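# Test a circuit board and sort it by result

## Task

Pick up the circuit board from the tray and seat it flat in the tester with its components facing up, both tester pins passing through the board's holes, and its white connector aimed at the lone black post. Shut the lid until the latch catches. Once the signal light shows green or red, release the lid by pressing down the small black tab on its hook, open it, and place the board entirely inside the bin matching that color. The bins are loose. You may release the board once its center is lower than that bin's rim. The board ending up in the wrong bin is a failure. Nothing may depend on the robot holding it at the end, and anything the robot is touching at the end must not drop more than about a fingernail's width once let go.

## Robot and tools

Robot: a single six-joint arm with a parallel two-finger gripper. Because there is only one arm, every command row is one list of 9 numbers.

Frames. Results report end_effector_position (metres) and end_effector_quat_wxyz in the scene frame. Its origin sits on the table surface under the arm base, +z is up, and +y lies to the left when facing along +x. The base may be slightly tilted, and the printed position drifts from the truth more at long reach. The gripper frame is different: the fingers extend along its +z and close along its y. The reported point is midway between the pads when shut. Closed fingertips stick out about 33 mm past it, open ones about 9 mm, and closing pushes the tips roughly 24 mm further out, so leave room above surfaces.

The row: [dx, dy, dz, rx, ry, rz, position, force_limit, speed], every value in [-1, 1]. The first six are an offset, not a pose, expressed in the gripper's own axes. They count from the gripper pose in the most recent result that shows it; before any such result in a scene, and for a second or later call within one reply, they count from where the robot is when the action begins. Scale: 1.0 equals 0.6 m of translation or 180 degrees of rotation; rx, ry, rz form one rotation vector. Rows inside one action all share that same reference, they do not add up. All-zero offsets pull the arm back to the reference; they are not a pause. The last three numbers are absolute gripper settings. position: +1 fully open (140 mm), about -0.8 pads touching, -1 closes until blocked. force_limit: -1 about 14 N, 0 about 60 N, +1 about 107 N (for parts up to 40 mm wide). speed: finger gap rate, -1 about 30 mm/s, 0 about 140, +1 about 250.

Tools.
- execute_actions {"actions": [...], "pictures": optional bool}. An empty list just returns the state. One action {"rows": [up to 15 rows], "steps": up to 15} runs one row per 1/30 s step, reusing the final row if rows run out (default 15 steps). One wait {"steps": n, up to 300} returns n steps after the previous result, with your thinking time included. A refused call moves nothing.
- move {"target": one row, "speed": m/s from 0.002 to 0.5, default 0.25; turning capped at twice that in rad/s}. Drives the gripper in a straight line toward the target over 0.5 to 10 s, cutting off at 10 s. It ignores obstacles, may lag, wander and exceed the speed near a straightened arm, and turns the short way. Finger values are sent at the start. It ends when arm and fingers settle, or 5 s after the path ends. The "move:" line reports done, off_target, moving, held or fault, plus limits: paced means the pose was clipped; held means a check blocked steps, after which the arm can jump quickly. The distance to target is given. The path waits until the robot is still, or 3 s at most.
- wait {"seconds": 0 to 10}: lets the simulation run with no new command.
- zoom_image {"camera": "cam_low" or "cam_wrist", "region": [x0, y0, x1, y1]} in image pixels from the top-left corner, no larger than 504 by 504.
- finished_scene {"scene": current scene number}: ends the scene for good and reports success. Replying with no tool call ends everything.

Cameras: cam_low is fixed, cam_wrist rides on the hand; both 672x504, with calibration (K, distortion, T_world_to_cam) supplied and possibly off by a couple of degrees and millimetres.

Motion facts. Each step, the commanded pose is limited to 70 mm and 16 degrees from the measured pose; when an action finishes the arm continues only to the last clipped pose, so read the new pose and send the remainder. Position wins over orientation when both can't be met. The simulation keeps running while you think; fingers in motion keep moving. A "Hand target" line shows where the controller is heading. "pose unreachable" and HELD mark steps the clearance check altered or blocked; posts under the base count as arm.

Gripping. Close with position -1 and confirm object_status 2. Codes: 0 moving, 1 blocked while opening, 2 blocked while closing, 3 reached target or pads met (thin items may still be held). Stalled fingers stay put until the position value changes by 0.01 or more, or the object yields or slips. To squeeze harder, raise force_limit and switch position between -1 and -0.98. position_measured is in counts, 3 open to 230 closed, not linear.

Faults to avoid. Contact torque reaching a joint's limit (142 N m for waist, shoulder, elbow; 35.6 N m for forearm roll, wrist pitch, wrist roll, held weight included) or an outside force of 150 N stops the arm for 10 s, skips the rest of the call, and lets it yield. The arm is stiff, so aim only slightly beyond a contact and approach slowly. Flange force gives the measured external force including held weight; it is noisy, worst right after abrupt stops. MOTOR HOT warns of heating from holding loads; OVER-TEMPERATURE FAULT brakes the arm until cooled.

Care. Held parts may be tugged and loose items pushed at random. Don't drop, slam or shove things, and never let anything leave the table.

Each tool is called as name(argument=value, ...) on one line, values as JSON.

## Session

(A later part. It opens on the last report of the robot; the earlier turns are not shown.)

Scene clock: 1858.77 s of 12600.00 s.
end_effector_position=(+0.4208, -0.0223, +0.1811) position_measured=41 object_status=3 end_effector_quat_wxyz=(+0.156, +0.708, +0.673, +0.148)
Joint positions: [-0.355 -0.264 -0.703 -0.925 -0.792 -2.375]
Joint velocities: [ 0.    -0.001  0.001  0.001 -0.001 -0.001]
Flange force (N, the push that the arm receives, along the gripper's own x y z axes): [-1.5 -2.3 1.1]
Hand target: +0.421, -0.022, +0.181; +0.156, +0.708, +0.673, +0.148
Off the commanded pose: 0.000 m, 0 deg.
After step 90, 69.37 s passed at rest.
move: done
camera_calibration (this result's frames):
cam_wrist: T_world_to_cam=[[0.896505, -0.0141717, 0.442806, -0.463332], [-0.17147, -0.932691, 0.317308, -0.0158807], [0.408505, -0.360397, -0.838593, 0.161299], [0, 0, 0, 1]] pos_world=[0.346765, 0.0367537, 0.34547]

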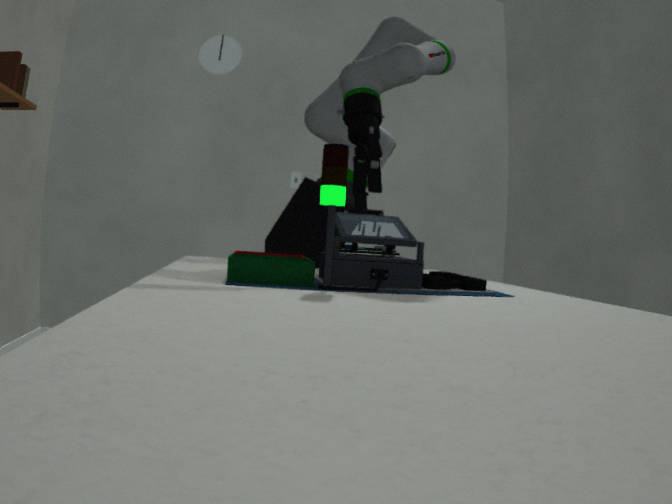

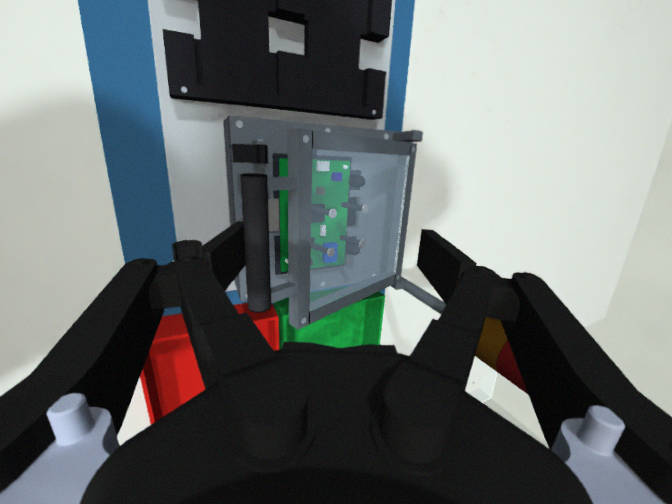

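execute_actions(actions=[])

Scene clock: 1898.13 s of 12600.00 s.
end_effector_position=(+0.4208, -0.0223, +0.1811) position_measured=41 object_status=3 end_effector_quat_wxyz=(+0.156, +0.708, +0.673, +0.148)
Joint positions: [-0.355 -0.264 -0.703 -0.925 -0.792 -2.375]
Joint velocities: [ 0.    -0.     0.    -0.002 -0.    -0.   ]
Flange force (N, the push that the arm receives, along the gripper's own x y z axes): [-6.4 -0.9 2.7]
Hand target: +0.421, -0.022, +0.181; +0.156, +0.708, +0.673, +0.148
Off the commanded pose: 0.000 m, 0 deg.
Steps of this call (steps 1 to 90: nothing new was sent; then 36.37 s passed at rest). Readings (end_effector_position | what the end effector reports):
1: (+0.4208, -0.0223, +0.1811) | position_measured=41 object_status=3
2: (+0.4208, -0.0223, +0.1811) | position_measured=41 object_status=3
4: (+0.4208, -0.0223, +0.1811) | position_measured=41 object_status=3
8: (+0.4208, -0.0223, +0.1811) | position_measured=41 object_status=3
90: the state above
camera_calibration (this result's frames):
cam_wrist: T_world_to_cam=[[0.896496, -0.0141569, 0.442825, -0.463354], [-0.171465, -0.932691, 0.317313, -0.0158868], [0.408526, -0.360399, -0.838581, 0.161308], [0, 0, 0, 1]] pos_world=[0.346773, 0.0367584, 0.345496]

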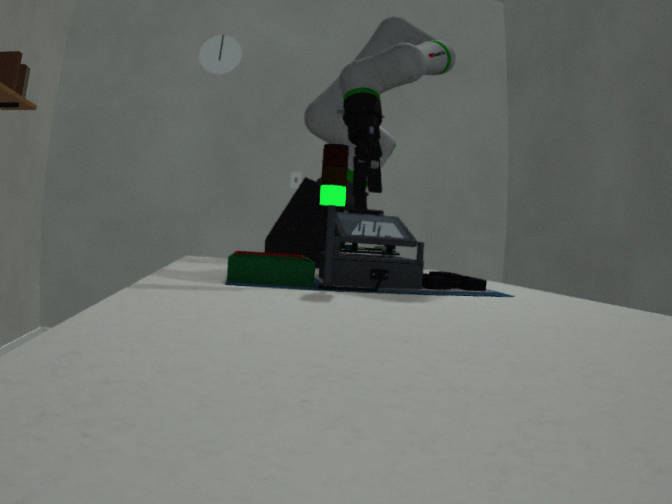

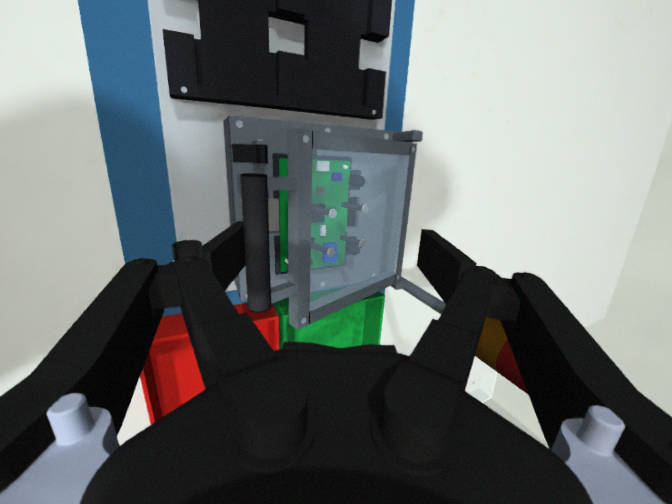

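move(target=[0,0.0798,-0.0592,0,0,0,0.70,0.3,0.6], speed=0.07)

Scene clock: 1919.03 s of 12600.00 s.
end_effector_position=(+0.4493, -0.0239, +0.2336) position_measured=41 object_status=3 end_effector_quat_wxyz=(+0.157, +0.708, +0.673, +0.148)
Joint positions: [-0.398 -0.282 -0.592 -0.844 -0.905 -2.474]
Joint velocities: [ 0.    -0.     0.    -0.    -0.001 -0.001]
Flange force (N, the push that the arm receives, along the gripper's own x y z axes): [-4.8 -0.5 3.4]
Hand target: +0.449, -0.024, +0.234; +0.157, +0.708, +0.673, +0.148
Off the commanded pose: 0.000 m, 0 deg.
After step 90, 16.73 s passed at rest.
move: done
camera_calibration (this result's frames):
cam_wrist: T_world_to_cam=[[0.896375, -0.0143177, 0.443065, -0.512131], [-0.171787, -0.932599, 0.317409, -0.0290499], [0.408657, -0.360631, -0.838418, 0.192985], [0, 0, 0, 1]] pos_world=[0.375206, 0.0351719, 0.39793]

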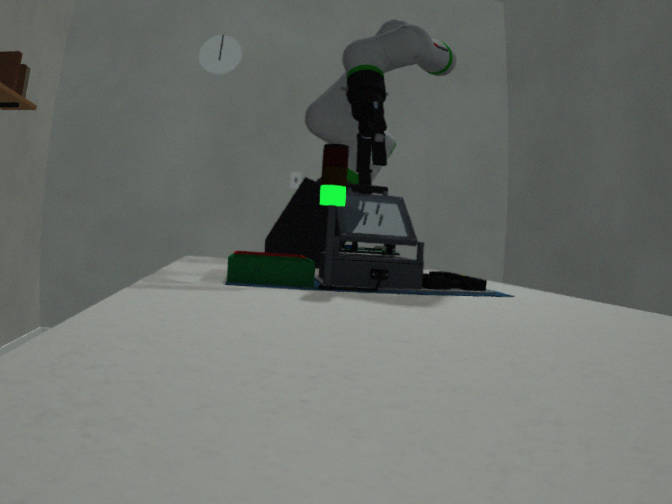

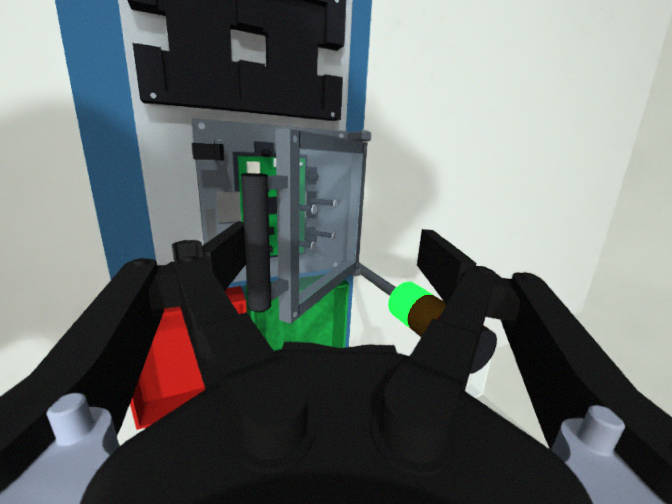

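move(target=[0,0.1569,-0.0120,0.0722,0,0,0.70,0.3,0.6], speed=0.09)

move(target=[0,0.1804,0.0389,0.0667,0,0,0.70,0.3,0.6], speed=0.09)

Scene clock: 1927.43 s of 12600.00 s.
end_effector_position=(+0.5317, -0.0283, +0.2798) position_measured=41 object_status=3 end_effector_quat_wxyz=(+0.076, +0.721, +0.685, +0.072)
Joint positions: [-0.33  -0.019 -0.177 -0.633 -1.168 -2.721]
Joint velocities: [ 0.001  0.002  0.002  0.002 -0.002 -0.   ]
Flange force (N, the push that the arm receives, along the gripper's own x y z axes): [-2.5 -3.0 2.6]
Hand target: +0.532, -0.028, +0.280; +0.076, +0.721, +0.685, +0.072
Off the commanded pose: 0.000 m, 0 deg.
After step 90, 3.80 s passed at rest.
move: done
camera_calibration (this result's frames):
cam_wrist: T_world_to_cam=[[0.972821, -0.0183422, 0.230831, -0.587915], [-0.0976523, -0.936375, 0.337143, -0.0787211], [0.209961, -0.350521, -0.912717, 0.323244], [0, 0, 0, 1]] pos_world=[0.496381, 0.0288075, 0.457279]

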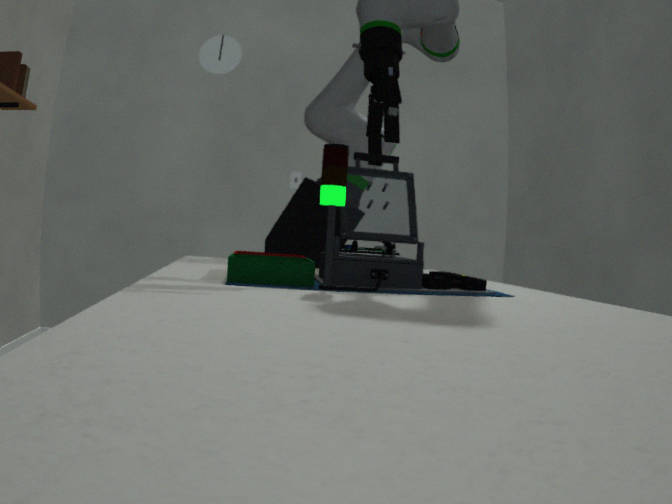

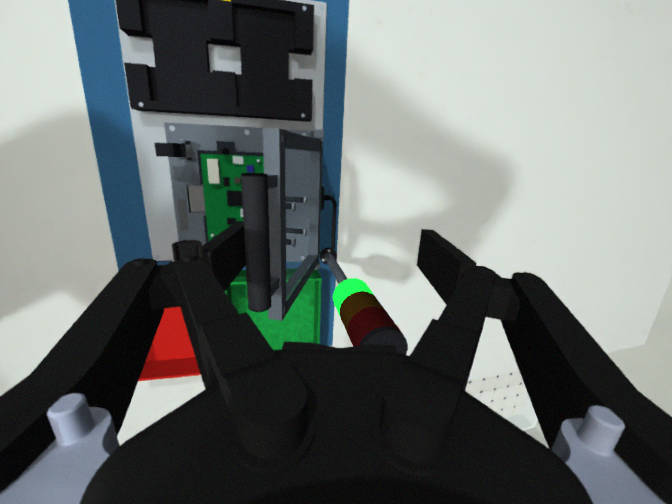

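Scene clock: 1929.03 s of 12600.00 s.
end_effector_position=(+0.6424, -0.0340, +0.2794) position_measured=41 object_status=3 end_effector_quat_wxyz=(+0.000, +0.725, +0.689, -0.000)
Joint positions: [-0.251  0.357  0.344 -0.529 -1.444 -2.892]
Joint velocities: [-0.002  0.001  0.005  0.002 -0.001 -0.   ]
Flange force (N, the push that the arm receives, along the gripper's own x y z axes): [-4.4 4.3 2.5]
Hand target: +0.642, -0.034, +0.279; +0.000, +0.725, +0.689, -0.000
Off the commanded pose: 0.000 m, 0 deg.
move: done
camera_calibration (this result's frames):
cam_wrist: T_world_to_cam=[[0.999512, -0.0199373, 0.024052, -0.655045], [-0.0269343, -0.940006, 0.340093, -0.119443], [0.0158285, -0.340575, -0.940084, 0.430279], [0, 0, 0, 1]] pos_world=[0.644697, 0.0212051, 0.460875]

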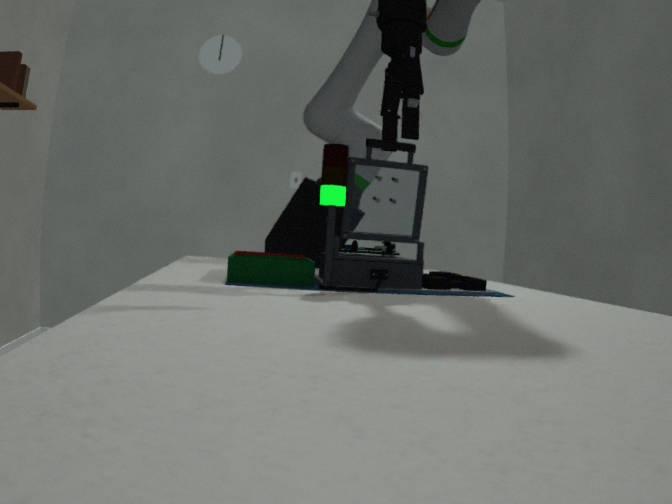

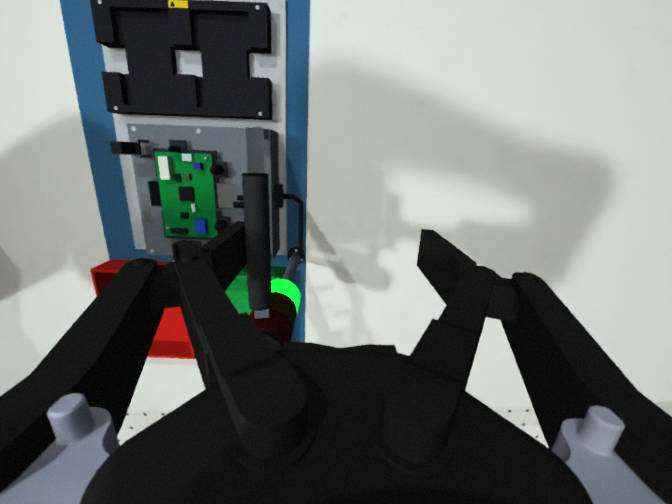

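move(target=[0,-0.2720,-0.0743,0,0,0,0.70,0.3,0.6], speed=0.22)

move(target=[0.0017,-0.0500,0.3400,0,0,0,0.25,0.1,0.6], speed=0.22)

Scene clock: 1962.37 s of 12600.00 s.
end_effector_position=(+0.4794, -0.0257, +0.3241) position_measured=41 object_status=3 end_effector_quat_wxyz=(-0.000, +0.725, +0.689, -0.000)
Joint positions: [-0.365  0.002 -0.063 -0.539 -1.458 -2.766]
Joint velocities: [ 0.    -0.001 -0.001  0.001 -0.     0.   ]
Flange force (N, the push that the arm receives, along the gripper's own x y z axes): [-0.8 0.7 -0.7]
Hand target: +0.479, -0.026, +0.324; -0.000, +0.725, +0.689, -0.000
Off the commanded pose: 0.000 m, 0 deg.
After step 90, 29.13 s passed at rest.
move: done
camera_calibration (this result's frames):
cam_wrist: T_world_to_cam=[[0.999523, -0.0199736, 0.0235591, -0.492823], [-0.026802, -0.939976, 0.340187, -0.131419], [0.0153502, -0.340656, -0.940063, 0.477941], [0, 0, 0, 1]] pos_world=[0.481729, 0.0294395, 0.505612]

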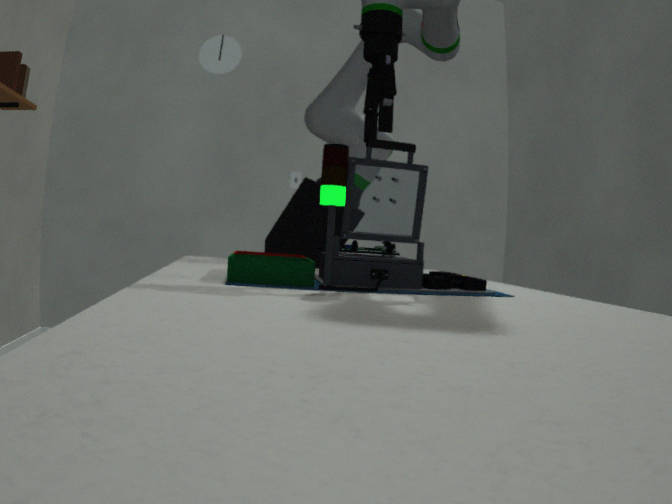

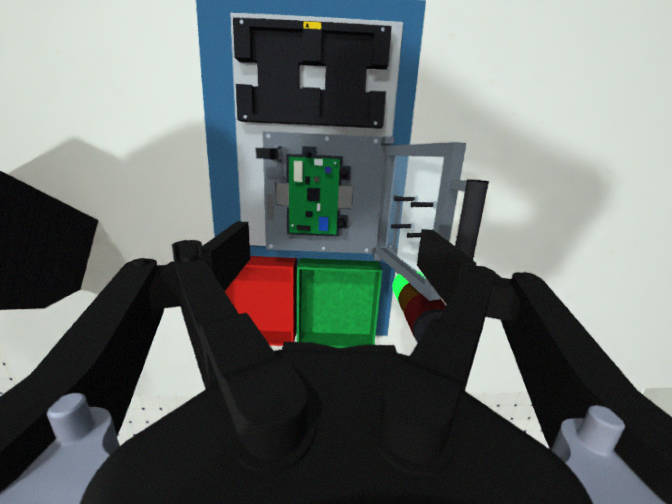

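Scene clock: 1963.73 s of 12600.00 s.
end_effector_position=(+0.4494, -0.0225, +0.1201) position_measured=98 object_status=3 end_effector_quat_wxyz=(-0.000, +0.725, +0.689, -0.000)
Joint positions: [-0.138  0.13  -0.367 -0.624 -0.978 -2.709]
Joint velocities: [ 0.002  0.     0.001 -0.     0.001  0.   ]
Flange force (N, the push that the arm receives, along the gripper's own x y z axes): [-2.6 2.8 0.1]
Hand target: +0.449, -0.023, +0.120; -0.000, +0.725, +0.689, -0.000
Off the commanded pose: 0.001 m, 0 deg.
move: done
camera_calibration (this result's frames):
cam_wrist: T_world_to_cam=[[0.999546, -0.0186647, 0.02364, -0.458002], [-0.0255909, -0.940174, 0.339732, -0.0602928], [0.0158847, -0.340182, -0.940225, 0.287522], [0, 0, 0, 1]] pos_world=[0.451684, 0.0325757, 0.301646]

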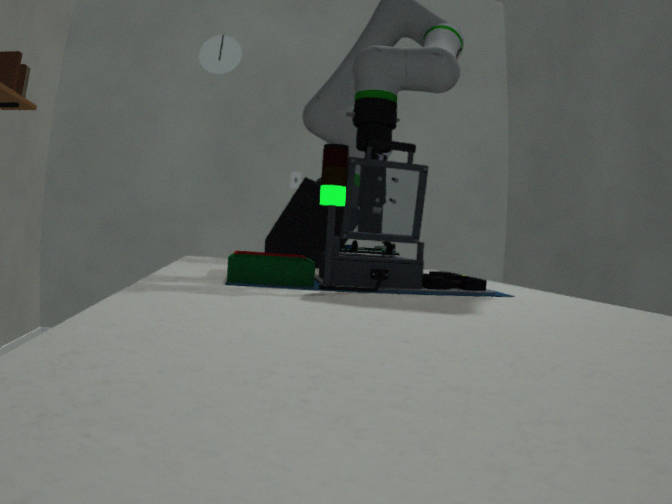

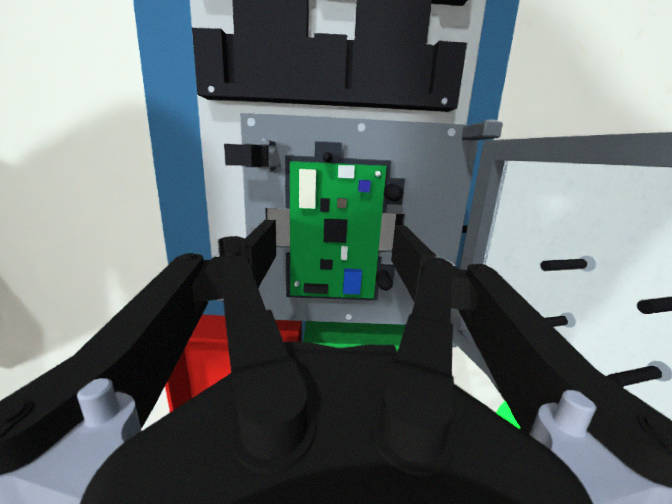

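move(target=[-0.0012,0.0002,0.0402,0,0,0,0.25,0.1,0.6], speed=0.06)

execute_actions(actions=[{"rows": [[0,0,0,0,0,0,-1,0.1,-0.6],[0,0,0,0,0,0,-1,0.1,-0.6],[0,0,0,0,0,0,-1,0.1,-0.6],[0,0,0,0,0,0,-1,0.1,-0.6],[0,0,-0.0002,0,0,0,-1,0.1,-0.6],[0,0,-0.0004,0,0,0,-1,0.1,-0.6],[0,0,-0.0006,0,0,0,-1,0.1,-0.6],[0,0,-0.0008,0,0,0,-1,0.1,-0.6],[0,0,-0.001,0,0,0,-1,0.1,-0.6]], "steps": 15}])

Scene clock: 1988.33 s of 12600.00 s.
end_effector_position=(+0.4495, -0.0232, +0.0960) position_measured=98 object_status=3 end_effector_quat_wxyz=(-0.000, +0.725, +0.689, -0.000)
Joint positions: [-0.114  0.171 -0.375 -0.645 -0.926 -2.694]
Joint velocities: [-0.     0.001 -0.     0.     0.001  0.   ]
Flange force (N, the push that the arm receives, along the gripper's own x y z axes): [-2.9 3.3 -1.2]
Hand target: +0.449, -0.023, +0.096; -0.000, +0.725, +0.689, -0.000
Off the commanded pose: 0.000 m, 0 deg.
After step 90, 20.83 s passed at rest.
move: done
camera_calibration (this result's frames):
cam_wrist: T_world_to_cam=[[0.999548, -0.0185292, 0.0236687, -0.457527], [-0.025472, -0.940203, 0.339662, -0.052748], [0.0159597, -0.340111, -0.94025, 0.26461], [0, 0, 0, 1]] pos_world=[0.451754, 0.0319253, 0.277545]

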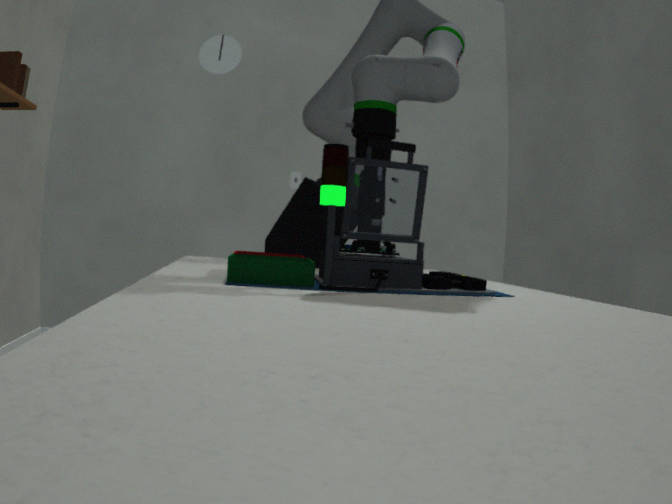

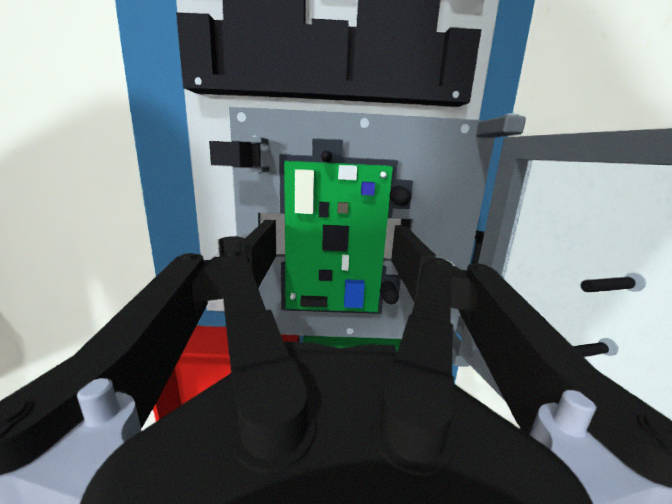

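Scene clock: 1988.83 s of 12600.00 s.
end_effector_position=(+0.4494, -0.0231, +0.0965) position_measured=126 object_status=2 end_effector_quat_wxyz=(-0.000, +0.725, +0.689, -0.000)
Joint positions: [-0.115  0.171 -0.375 -0.645 -0.927 -2.694]
Joint velocities: [-0.002 -0.002  0.     0.001 -0.003 -0.002]
Flange force (N, the push that the arm receives, along the gripper's own x y z axes): [-3.1 7.7 3.1]
Hand target: +0.449, -0.023, +0.097; -0.000, +0.725, +0.689, -0.000
Off the commanded pose: 0.000 m, 0 deg.
Steps of this call (steps 1 to 15: all 15 steps of this action). Readings (end_effector_position | what the end effector reports):
1: (+0.4495, -0.0232, +0.0960) | position_measured=98 object_status=0
2: (+0.4495, -0.0232, +0.0960) | position_measured=100 object_status=0
4: (+0.4495, -0.0232, +0.0960) | position_measured=108 object_status=0
8: (+0.4496, -0.0231, +0.0961) | position_measured=124 object_status=0
15: the state above
camera_calibration (this result's frames):
cam_wrist: T_world_to_cam=[[0.999552, -0.018406, 0.0236212, -0.457474], [-0.0253392, -0.940223, 0.339616, -0.052919], [0.0159583, -0.340063, -0.940267, 0.265069], [0, 0, 0, 1]] pos_world=[0.451698, 0.0319643, 0.278014]

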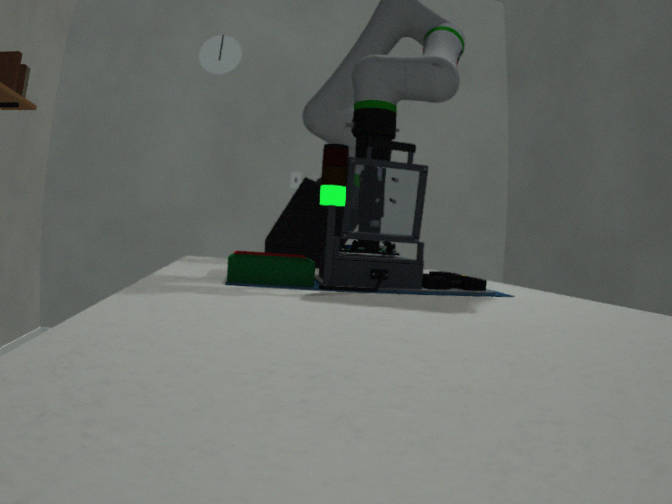

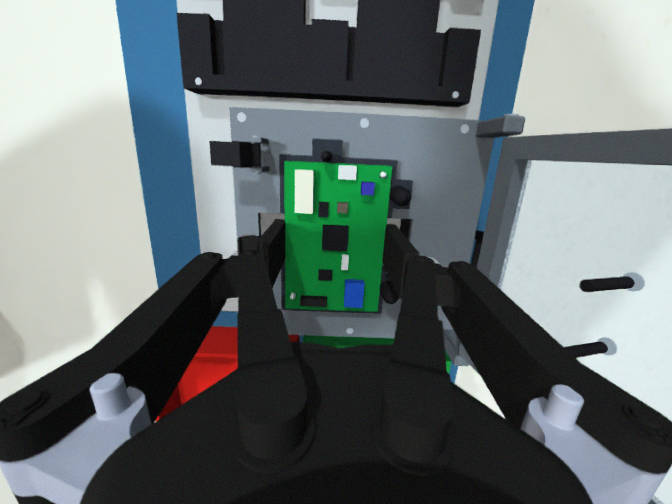

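move(target=[0,0.0003,-0.0200,0,0,0,-1,0.1,-0.6], speed=0.03)

move(target=[0,0,-0.0420,0,0,0,-1,0.1,-0.6], speed=0.12)

move(target=[-0.2950,0.0350,0,0,0,0,-1,0.1,-0.6], speed=0.2)

Scene clock: 2029.23 s of 12600.00 s.
end_effector_position=(+0.4496, -0.0232, +0.1085) position_measured=126 object_status=2 end_effector_quat_wxyz=(-0.000, +0.725, +0.689, -0.000)
Joint positions: [-0.127  0.15  -0.371 -0.634 -0.953 -2.701]
Joint velocities: [-0.    -0.    -0.     0.002 -0.001 -0.   ]
Flange force (N, the push that the arm receives, along the gripper's own x y z axes): [-2.6 3.1 0.4]
Hand target: +0.450, -0.023, +0.108; -0.000, +0.725, +0.689, -0.000
Off the commanded pose: 0.000 m, 0 deg.
After step 90, 36.67 s passed at rest.
move: done
camera_calibration (this result's frames):
cam_wrist: T_world_to_cam=[[0.999551, -0.0184752, 0.0236029, -0.457935], [-0.0253987, -0.940208, 0.339652, -0.0570112], [0.0159165, -0.340099, -0.940255, 0.276332], [0, 0, 0, 1]] pos_world=[0.451882, 0.0319172, 0.289995]

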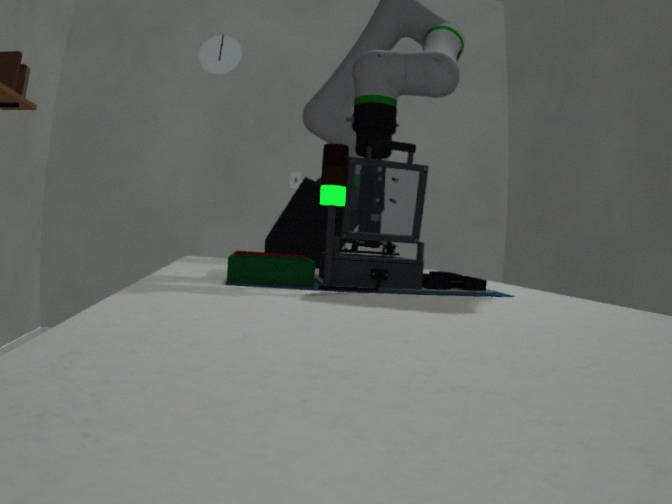

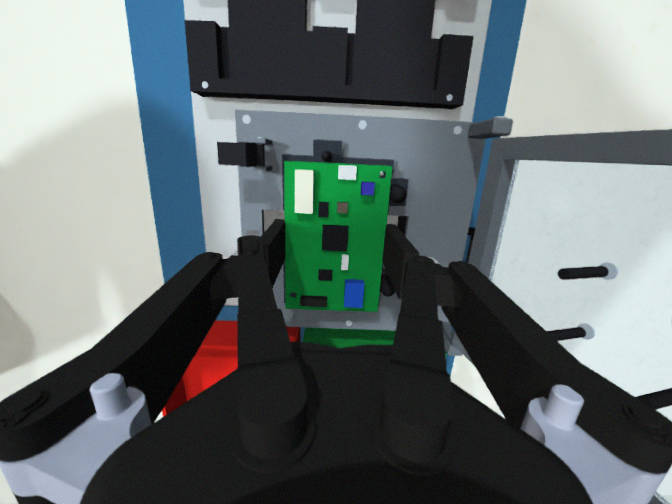

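Scene clock: 2029.97 s of 12600.00 s.
end_effector_position=(+0.4496, -0.0233, +0.1336) position_measured=126 object_status=2 end_effector_quat_wxyz=(-0.000, +0.725, +0.689, -0.000)
Joint positions: [-0.154  0.11  -0.359 -0.614 -1.009 -2.714]
Joint velocities: [-0.001 -0.001 -0.002  0.    -0.001 -0.   ]
Flange force (N, the push that the arm receives, along the gripper's own x y z axes): [-2.5 2.3 -1.2]
Hand target: +0.450, -0.023, +0.134; -0.000, +0.725, +0.689, -0.000
Off the commanded pose: 0.000 m, 0 deg.
move: done
camera_calibration (this result's frames):
cam_wrist: T_world_to_cam=[[0.999549, -0.0186238, 0.0235628, -0.458524], [-0.0255261, -0.940178, 0.339726, -0.0656007], [0.0158262, -0.340174, -0.940229, 0.300006], [0, 0, 0, 1]] pos_world=[0.451894, 0.0318385, 0.315165]

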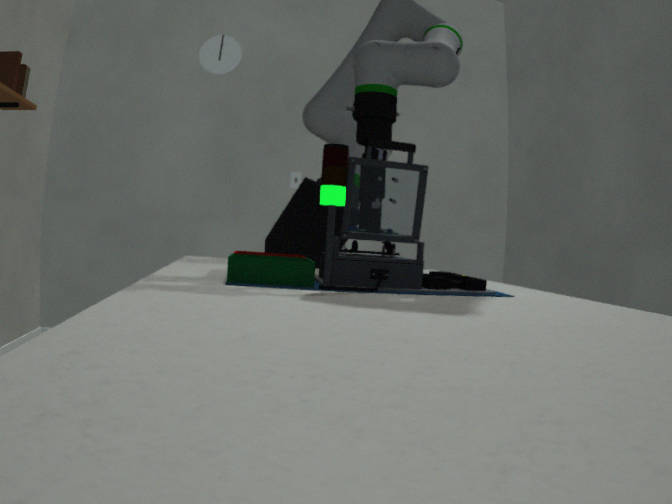

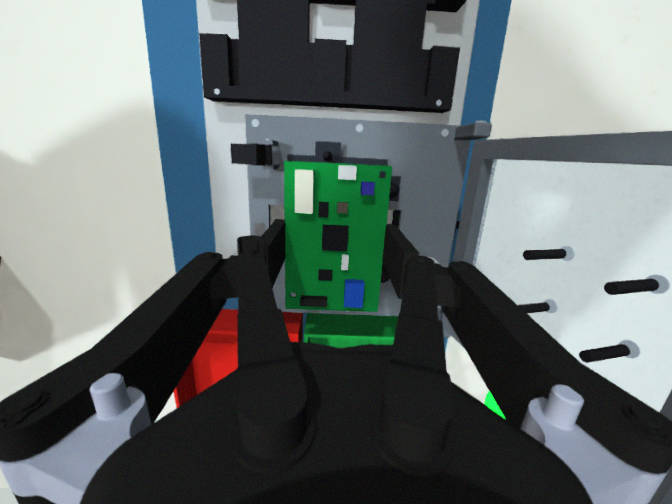

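Scene clock: 2031.30 s of 12600.00 s.
end_effector_position=(+0.4610, -0.2012, +0.1332) position_measured=126 object_status=2 end_effector_quat_wxyz=(-0.001, +0.725, +0.689, -0.001)
Joint positions: [-0.476  0.464 -0.115 -0.62  -1.082 -2.379]
Joint velocities: [ 0.     0.002  0.001 -0.     0.     0.   ]
Flange force (N, the push that the arm receives, along the gripper's own x y z axes): [-4.2 6.3 1.0]
Hand target: +0.461, -0.201, +0.133; -0.001, +0.725, +0.689, -0.001
Off the commanded pose: 0.001 m, 0 deg.
move: done
camera_calibration (this result's frames):
cam_wrist: T_world_to_cam=[[0.999576, -0.0186695, 0.0223519, -0.473097], [-0.025161, -0.940096, 0.339979, -0.23261], [0.0146657, -0.340397, -0.940167, 0.239326], [0, 0, 0, 1]] pos_world=[0.463534, -0.146043, 0.314664]

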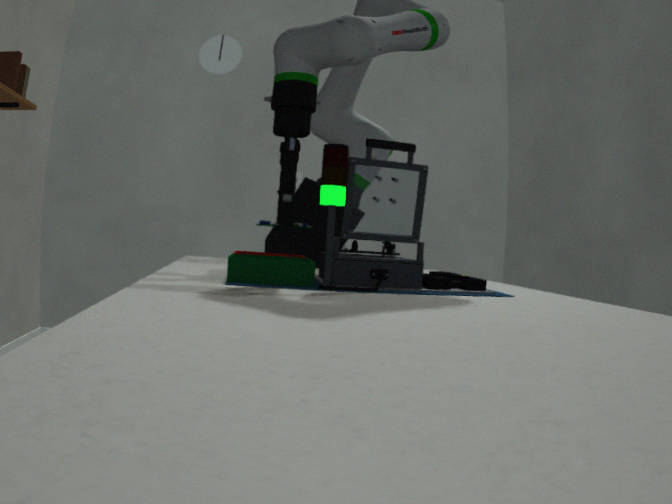

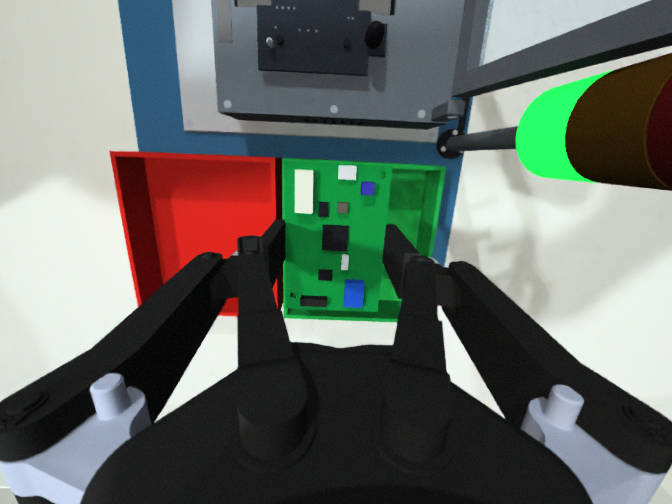

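zoom_image(camera="cam_wrist", region=[240, 120, 500, 340])

Region (240, 120, 500, 340) of cam_wrist's 672x504 image, scaled by 1.938, with more detail than that image has; it fills the top 426 rows of this view, and the rest is white.

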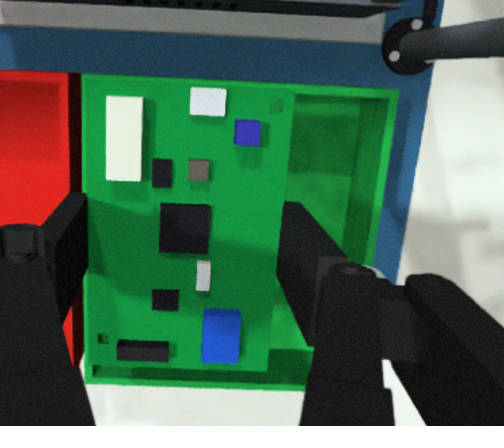

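move(target=[-0.0350,0.0395,0.1450,0,0,0,-1,0.1,-0.6], speed=0.1)

Scene clock: 2100.53 s of 12600.00 s.
end_effector_position=(+0.4836, -0.2231, +0.0461) position_measured=126 object_status=2 end_effector_quat_wxyz=(-0.001, +0.725, +0.689, -0.001)
Joint positions: [-0.414  0.651 -0.043 -0.675 -0.961 -2.345]
Joint velocities: [0.002 0.001 0.001 0.001 0.001 0.   ]
Flange force (N, the push that the arm receives, along the gripper's own x y z axes): [-3.7 2.8 1.8]
Hand target: +0.484, -0.223, +0.046; -0.001, +0.725, +0.689, -0.001
Off the commanded pose: 0.000 m, 0 deg.
After step 90, 64.97 s passed at rest.
move: done
camera_calibration (this result's frames):
cam_wrist: T_world_to_cam=[[0.99958, -0.018349, 0.0224413, -0.494023], [-0.0248877, -0.940155, 0.339837, -0.223181], [0.0148626, -0.340252, -0.940217, 0.149607], [0, 0, 0, 1]] pos_world=[0.486038, -0.167986, 0.227595]

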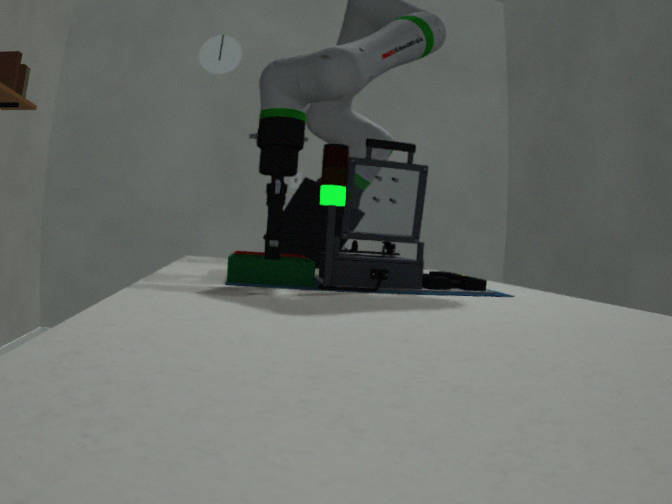

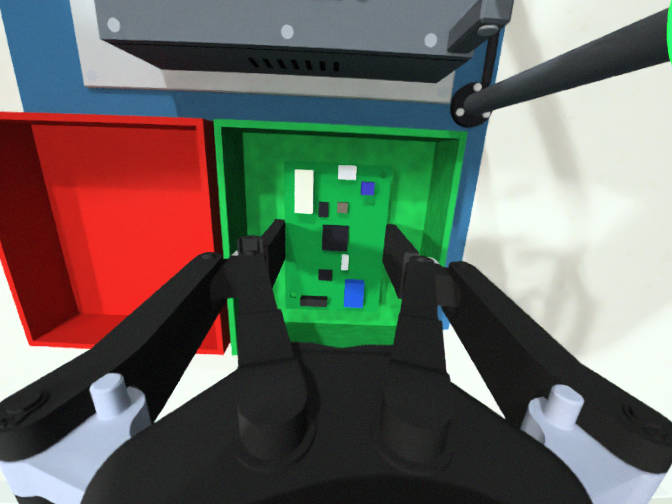

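execute_actions(actions=[{"rows": [[0,0,0.002,0,0,0,-1,0.1,-0.6],[0,0,0.004,0,0,0,-1,0.1,-0.6],[0,0,0.006,0,0,0,-1,0.1,-0.6],[0,0,0.008,0,0,0,-1,0.1,-0.6],[0,0,0.010,0,0,0,-1,0.1,-0.6],[0,0,0.011,0,0,0,-1,0.1,-0.6],[0,0,0.011,0,0,0,-1,0.1,-0.6],[0,0,0.011,0,0,0,-1,0.1,-0.6],[0,0,0.011,0,0,0,-1,0.1,-0.6],[0,0,0.011,0,0,0,0.17,0.1,-0.3]], "steps": 15}])

move(target=[0,0,-0.1200,0,0,0,0.17,0.1,-0.3], speed=0.15)

Scene clock: 2114.53 s of 12600.00 s.
end_effector_position=(+0.4836, -0.2231, +0.0395) position_measured=108 object_status=0 end_effector_quat_wxyz=(-0.001, +0.725, +0.689, -0.001)
Joint positions: [-0.408  0.661 -0.043 -0.681 -0.951 -2.341]
Joint velocities: [-0.001  0.     0.001 -0.001  0.     0.   ]
Flange force (N, the push that the arm receives, along the gripper's own x y z axes): [-5.1 2.5 1.3]
Hand target: +0.484, -0.223, +0.039; -0.001, +0.725, +0.689, -0.001
Off the commanded pose: 0.000 m, 0 deg.
Steps of this call (steps 1 to 90: nothing new was sent; then 10.50 s passed at rest; steps 91 to 105: all 15 steps of this action). Readings (end_effector_position | what the end effector reports):
91: (+0.4835, -0.2231, +0.0460) | position_measured=126 object_status=2
92: (+0.4836, -0.2231, +0.0455) | position_measured=126 object_status=2
94: (+0.4835, -0.2231, +0.0436) | position_measured=126 object_status=2
98: (+0.4835, -0.2231, +0.0400) | position_measured=126 object_status=2
105: the state above
camera_calibration (this result's frames):
cam_wrist: T_world_to_cam=[[0.99958, -0.0183186, 0.022462, -0.493873], [-0.0248661, -0.940158, 0.33983, -0.220937], [0.0148925, -0.340246, -0.940218, 0.143406], [0, 0, 0, 1]] pos_world=[0.486036, -0.167969, 0.221008]

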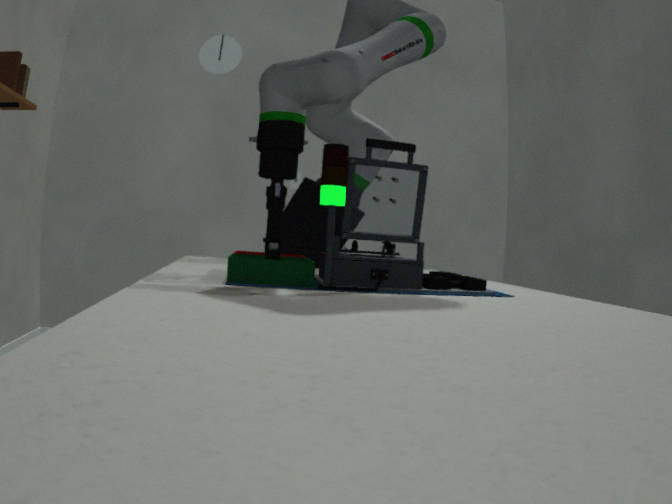

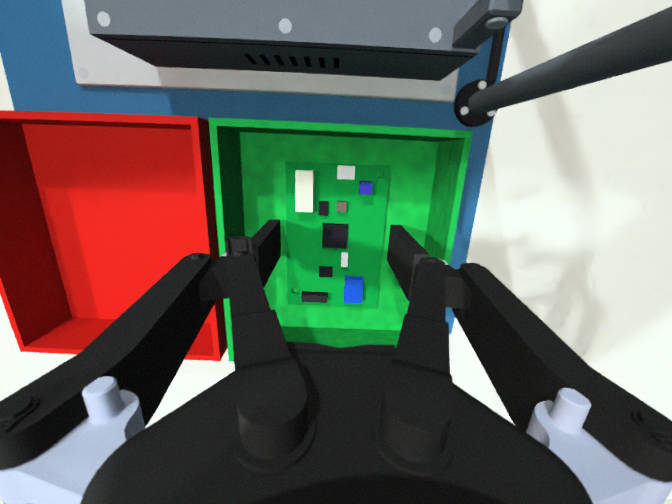

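Scene clock: 2115.63 s of 12600.00 s.
end_effector_position=(+0.4836, -0.2233, +0.1115) position_measured=108 object_status=3 end_effector_quat_wxyz=(-0.001, +0.725, +0.689, -0.001)
Joint positions: [-0.47   0.559 -0.033 -0.625 -1.07  -2.376]
Joint velocities: [ 0.001 -0.001 -0.001  0.    -0.001 -0.   ]
Flange force (N, the push that the arm receives, along the gripper's own x y z axes): [-4.1 3.8 1.0]
Hand target: +0.484, -0.223, +0.112; -0.001, +0.725, +0.689, -0.001
Off the commanded pose: 0.000 m, 0 deg.
move: done
camera_calibration (this result's frames):
cam_wrist: T_world_to_cam=[[0.999577, -0.0186383, 0.0223408, -0.495564], [-0.0251275, -0.940107, 0.339952, -0.245462], [0.0146666, -0.34037, -0.940177, 0.211067], [0, 0, 0, 1]] pos_world=[0.486091, -0.168156, 0.292957]

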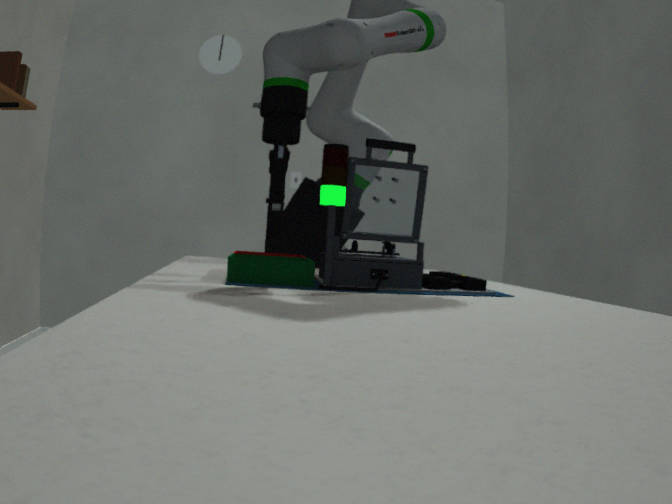

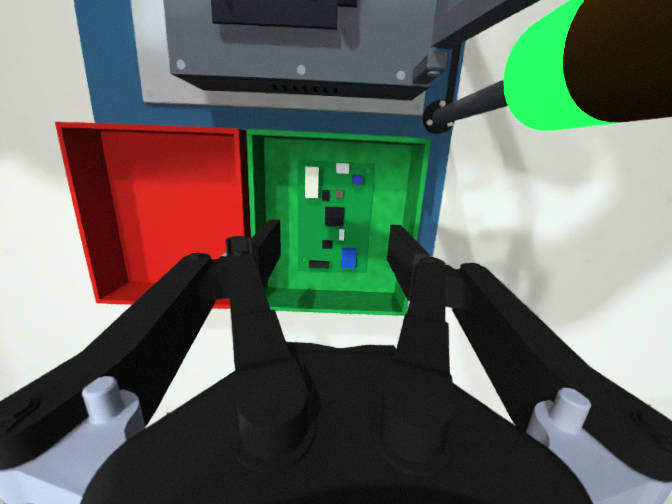

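The board lies flat in the green bin, and the gripper is clear of it.

finished_scene(scene=1)

The scene is finished: the task was done.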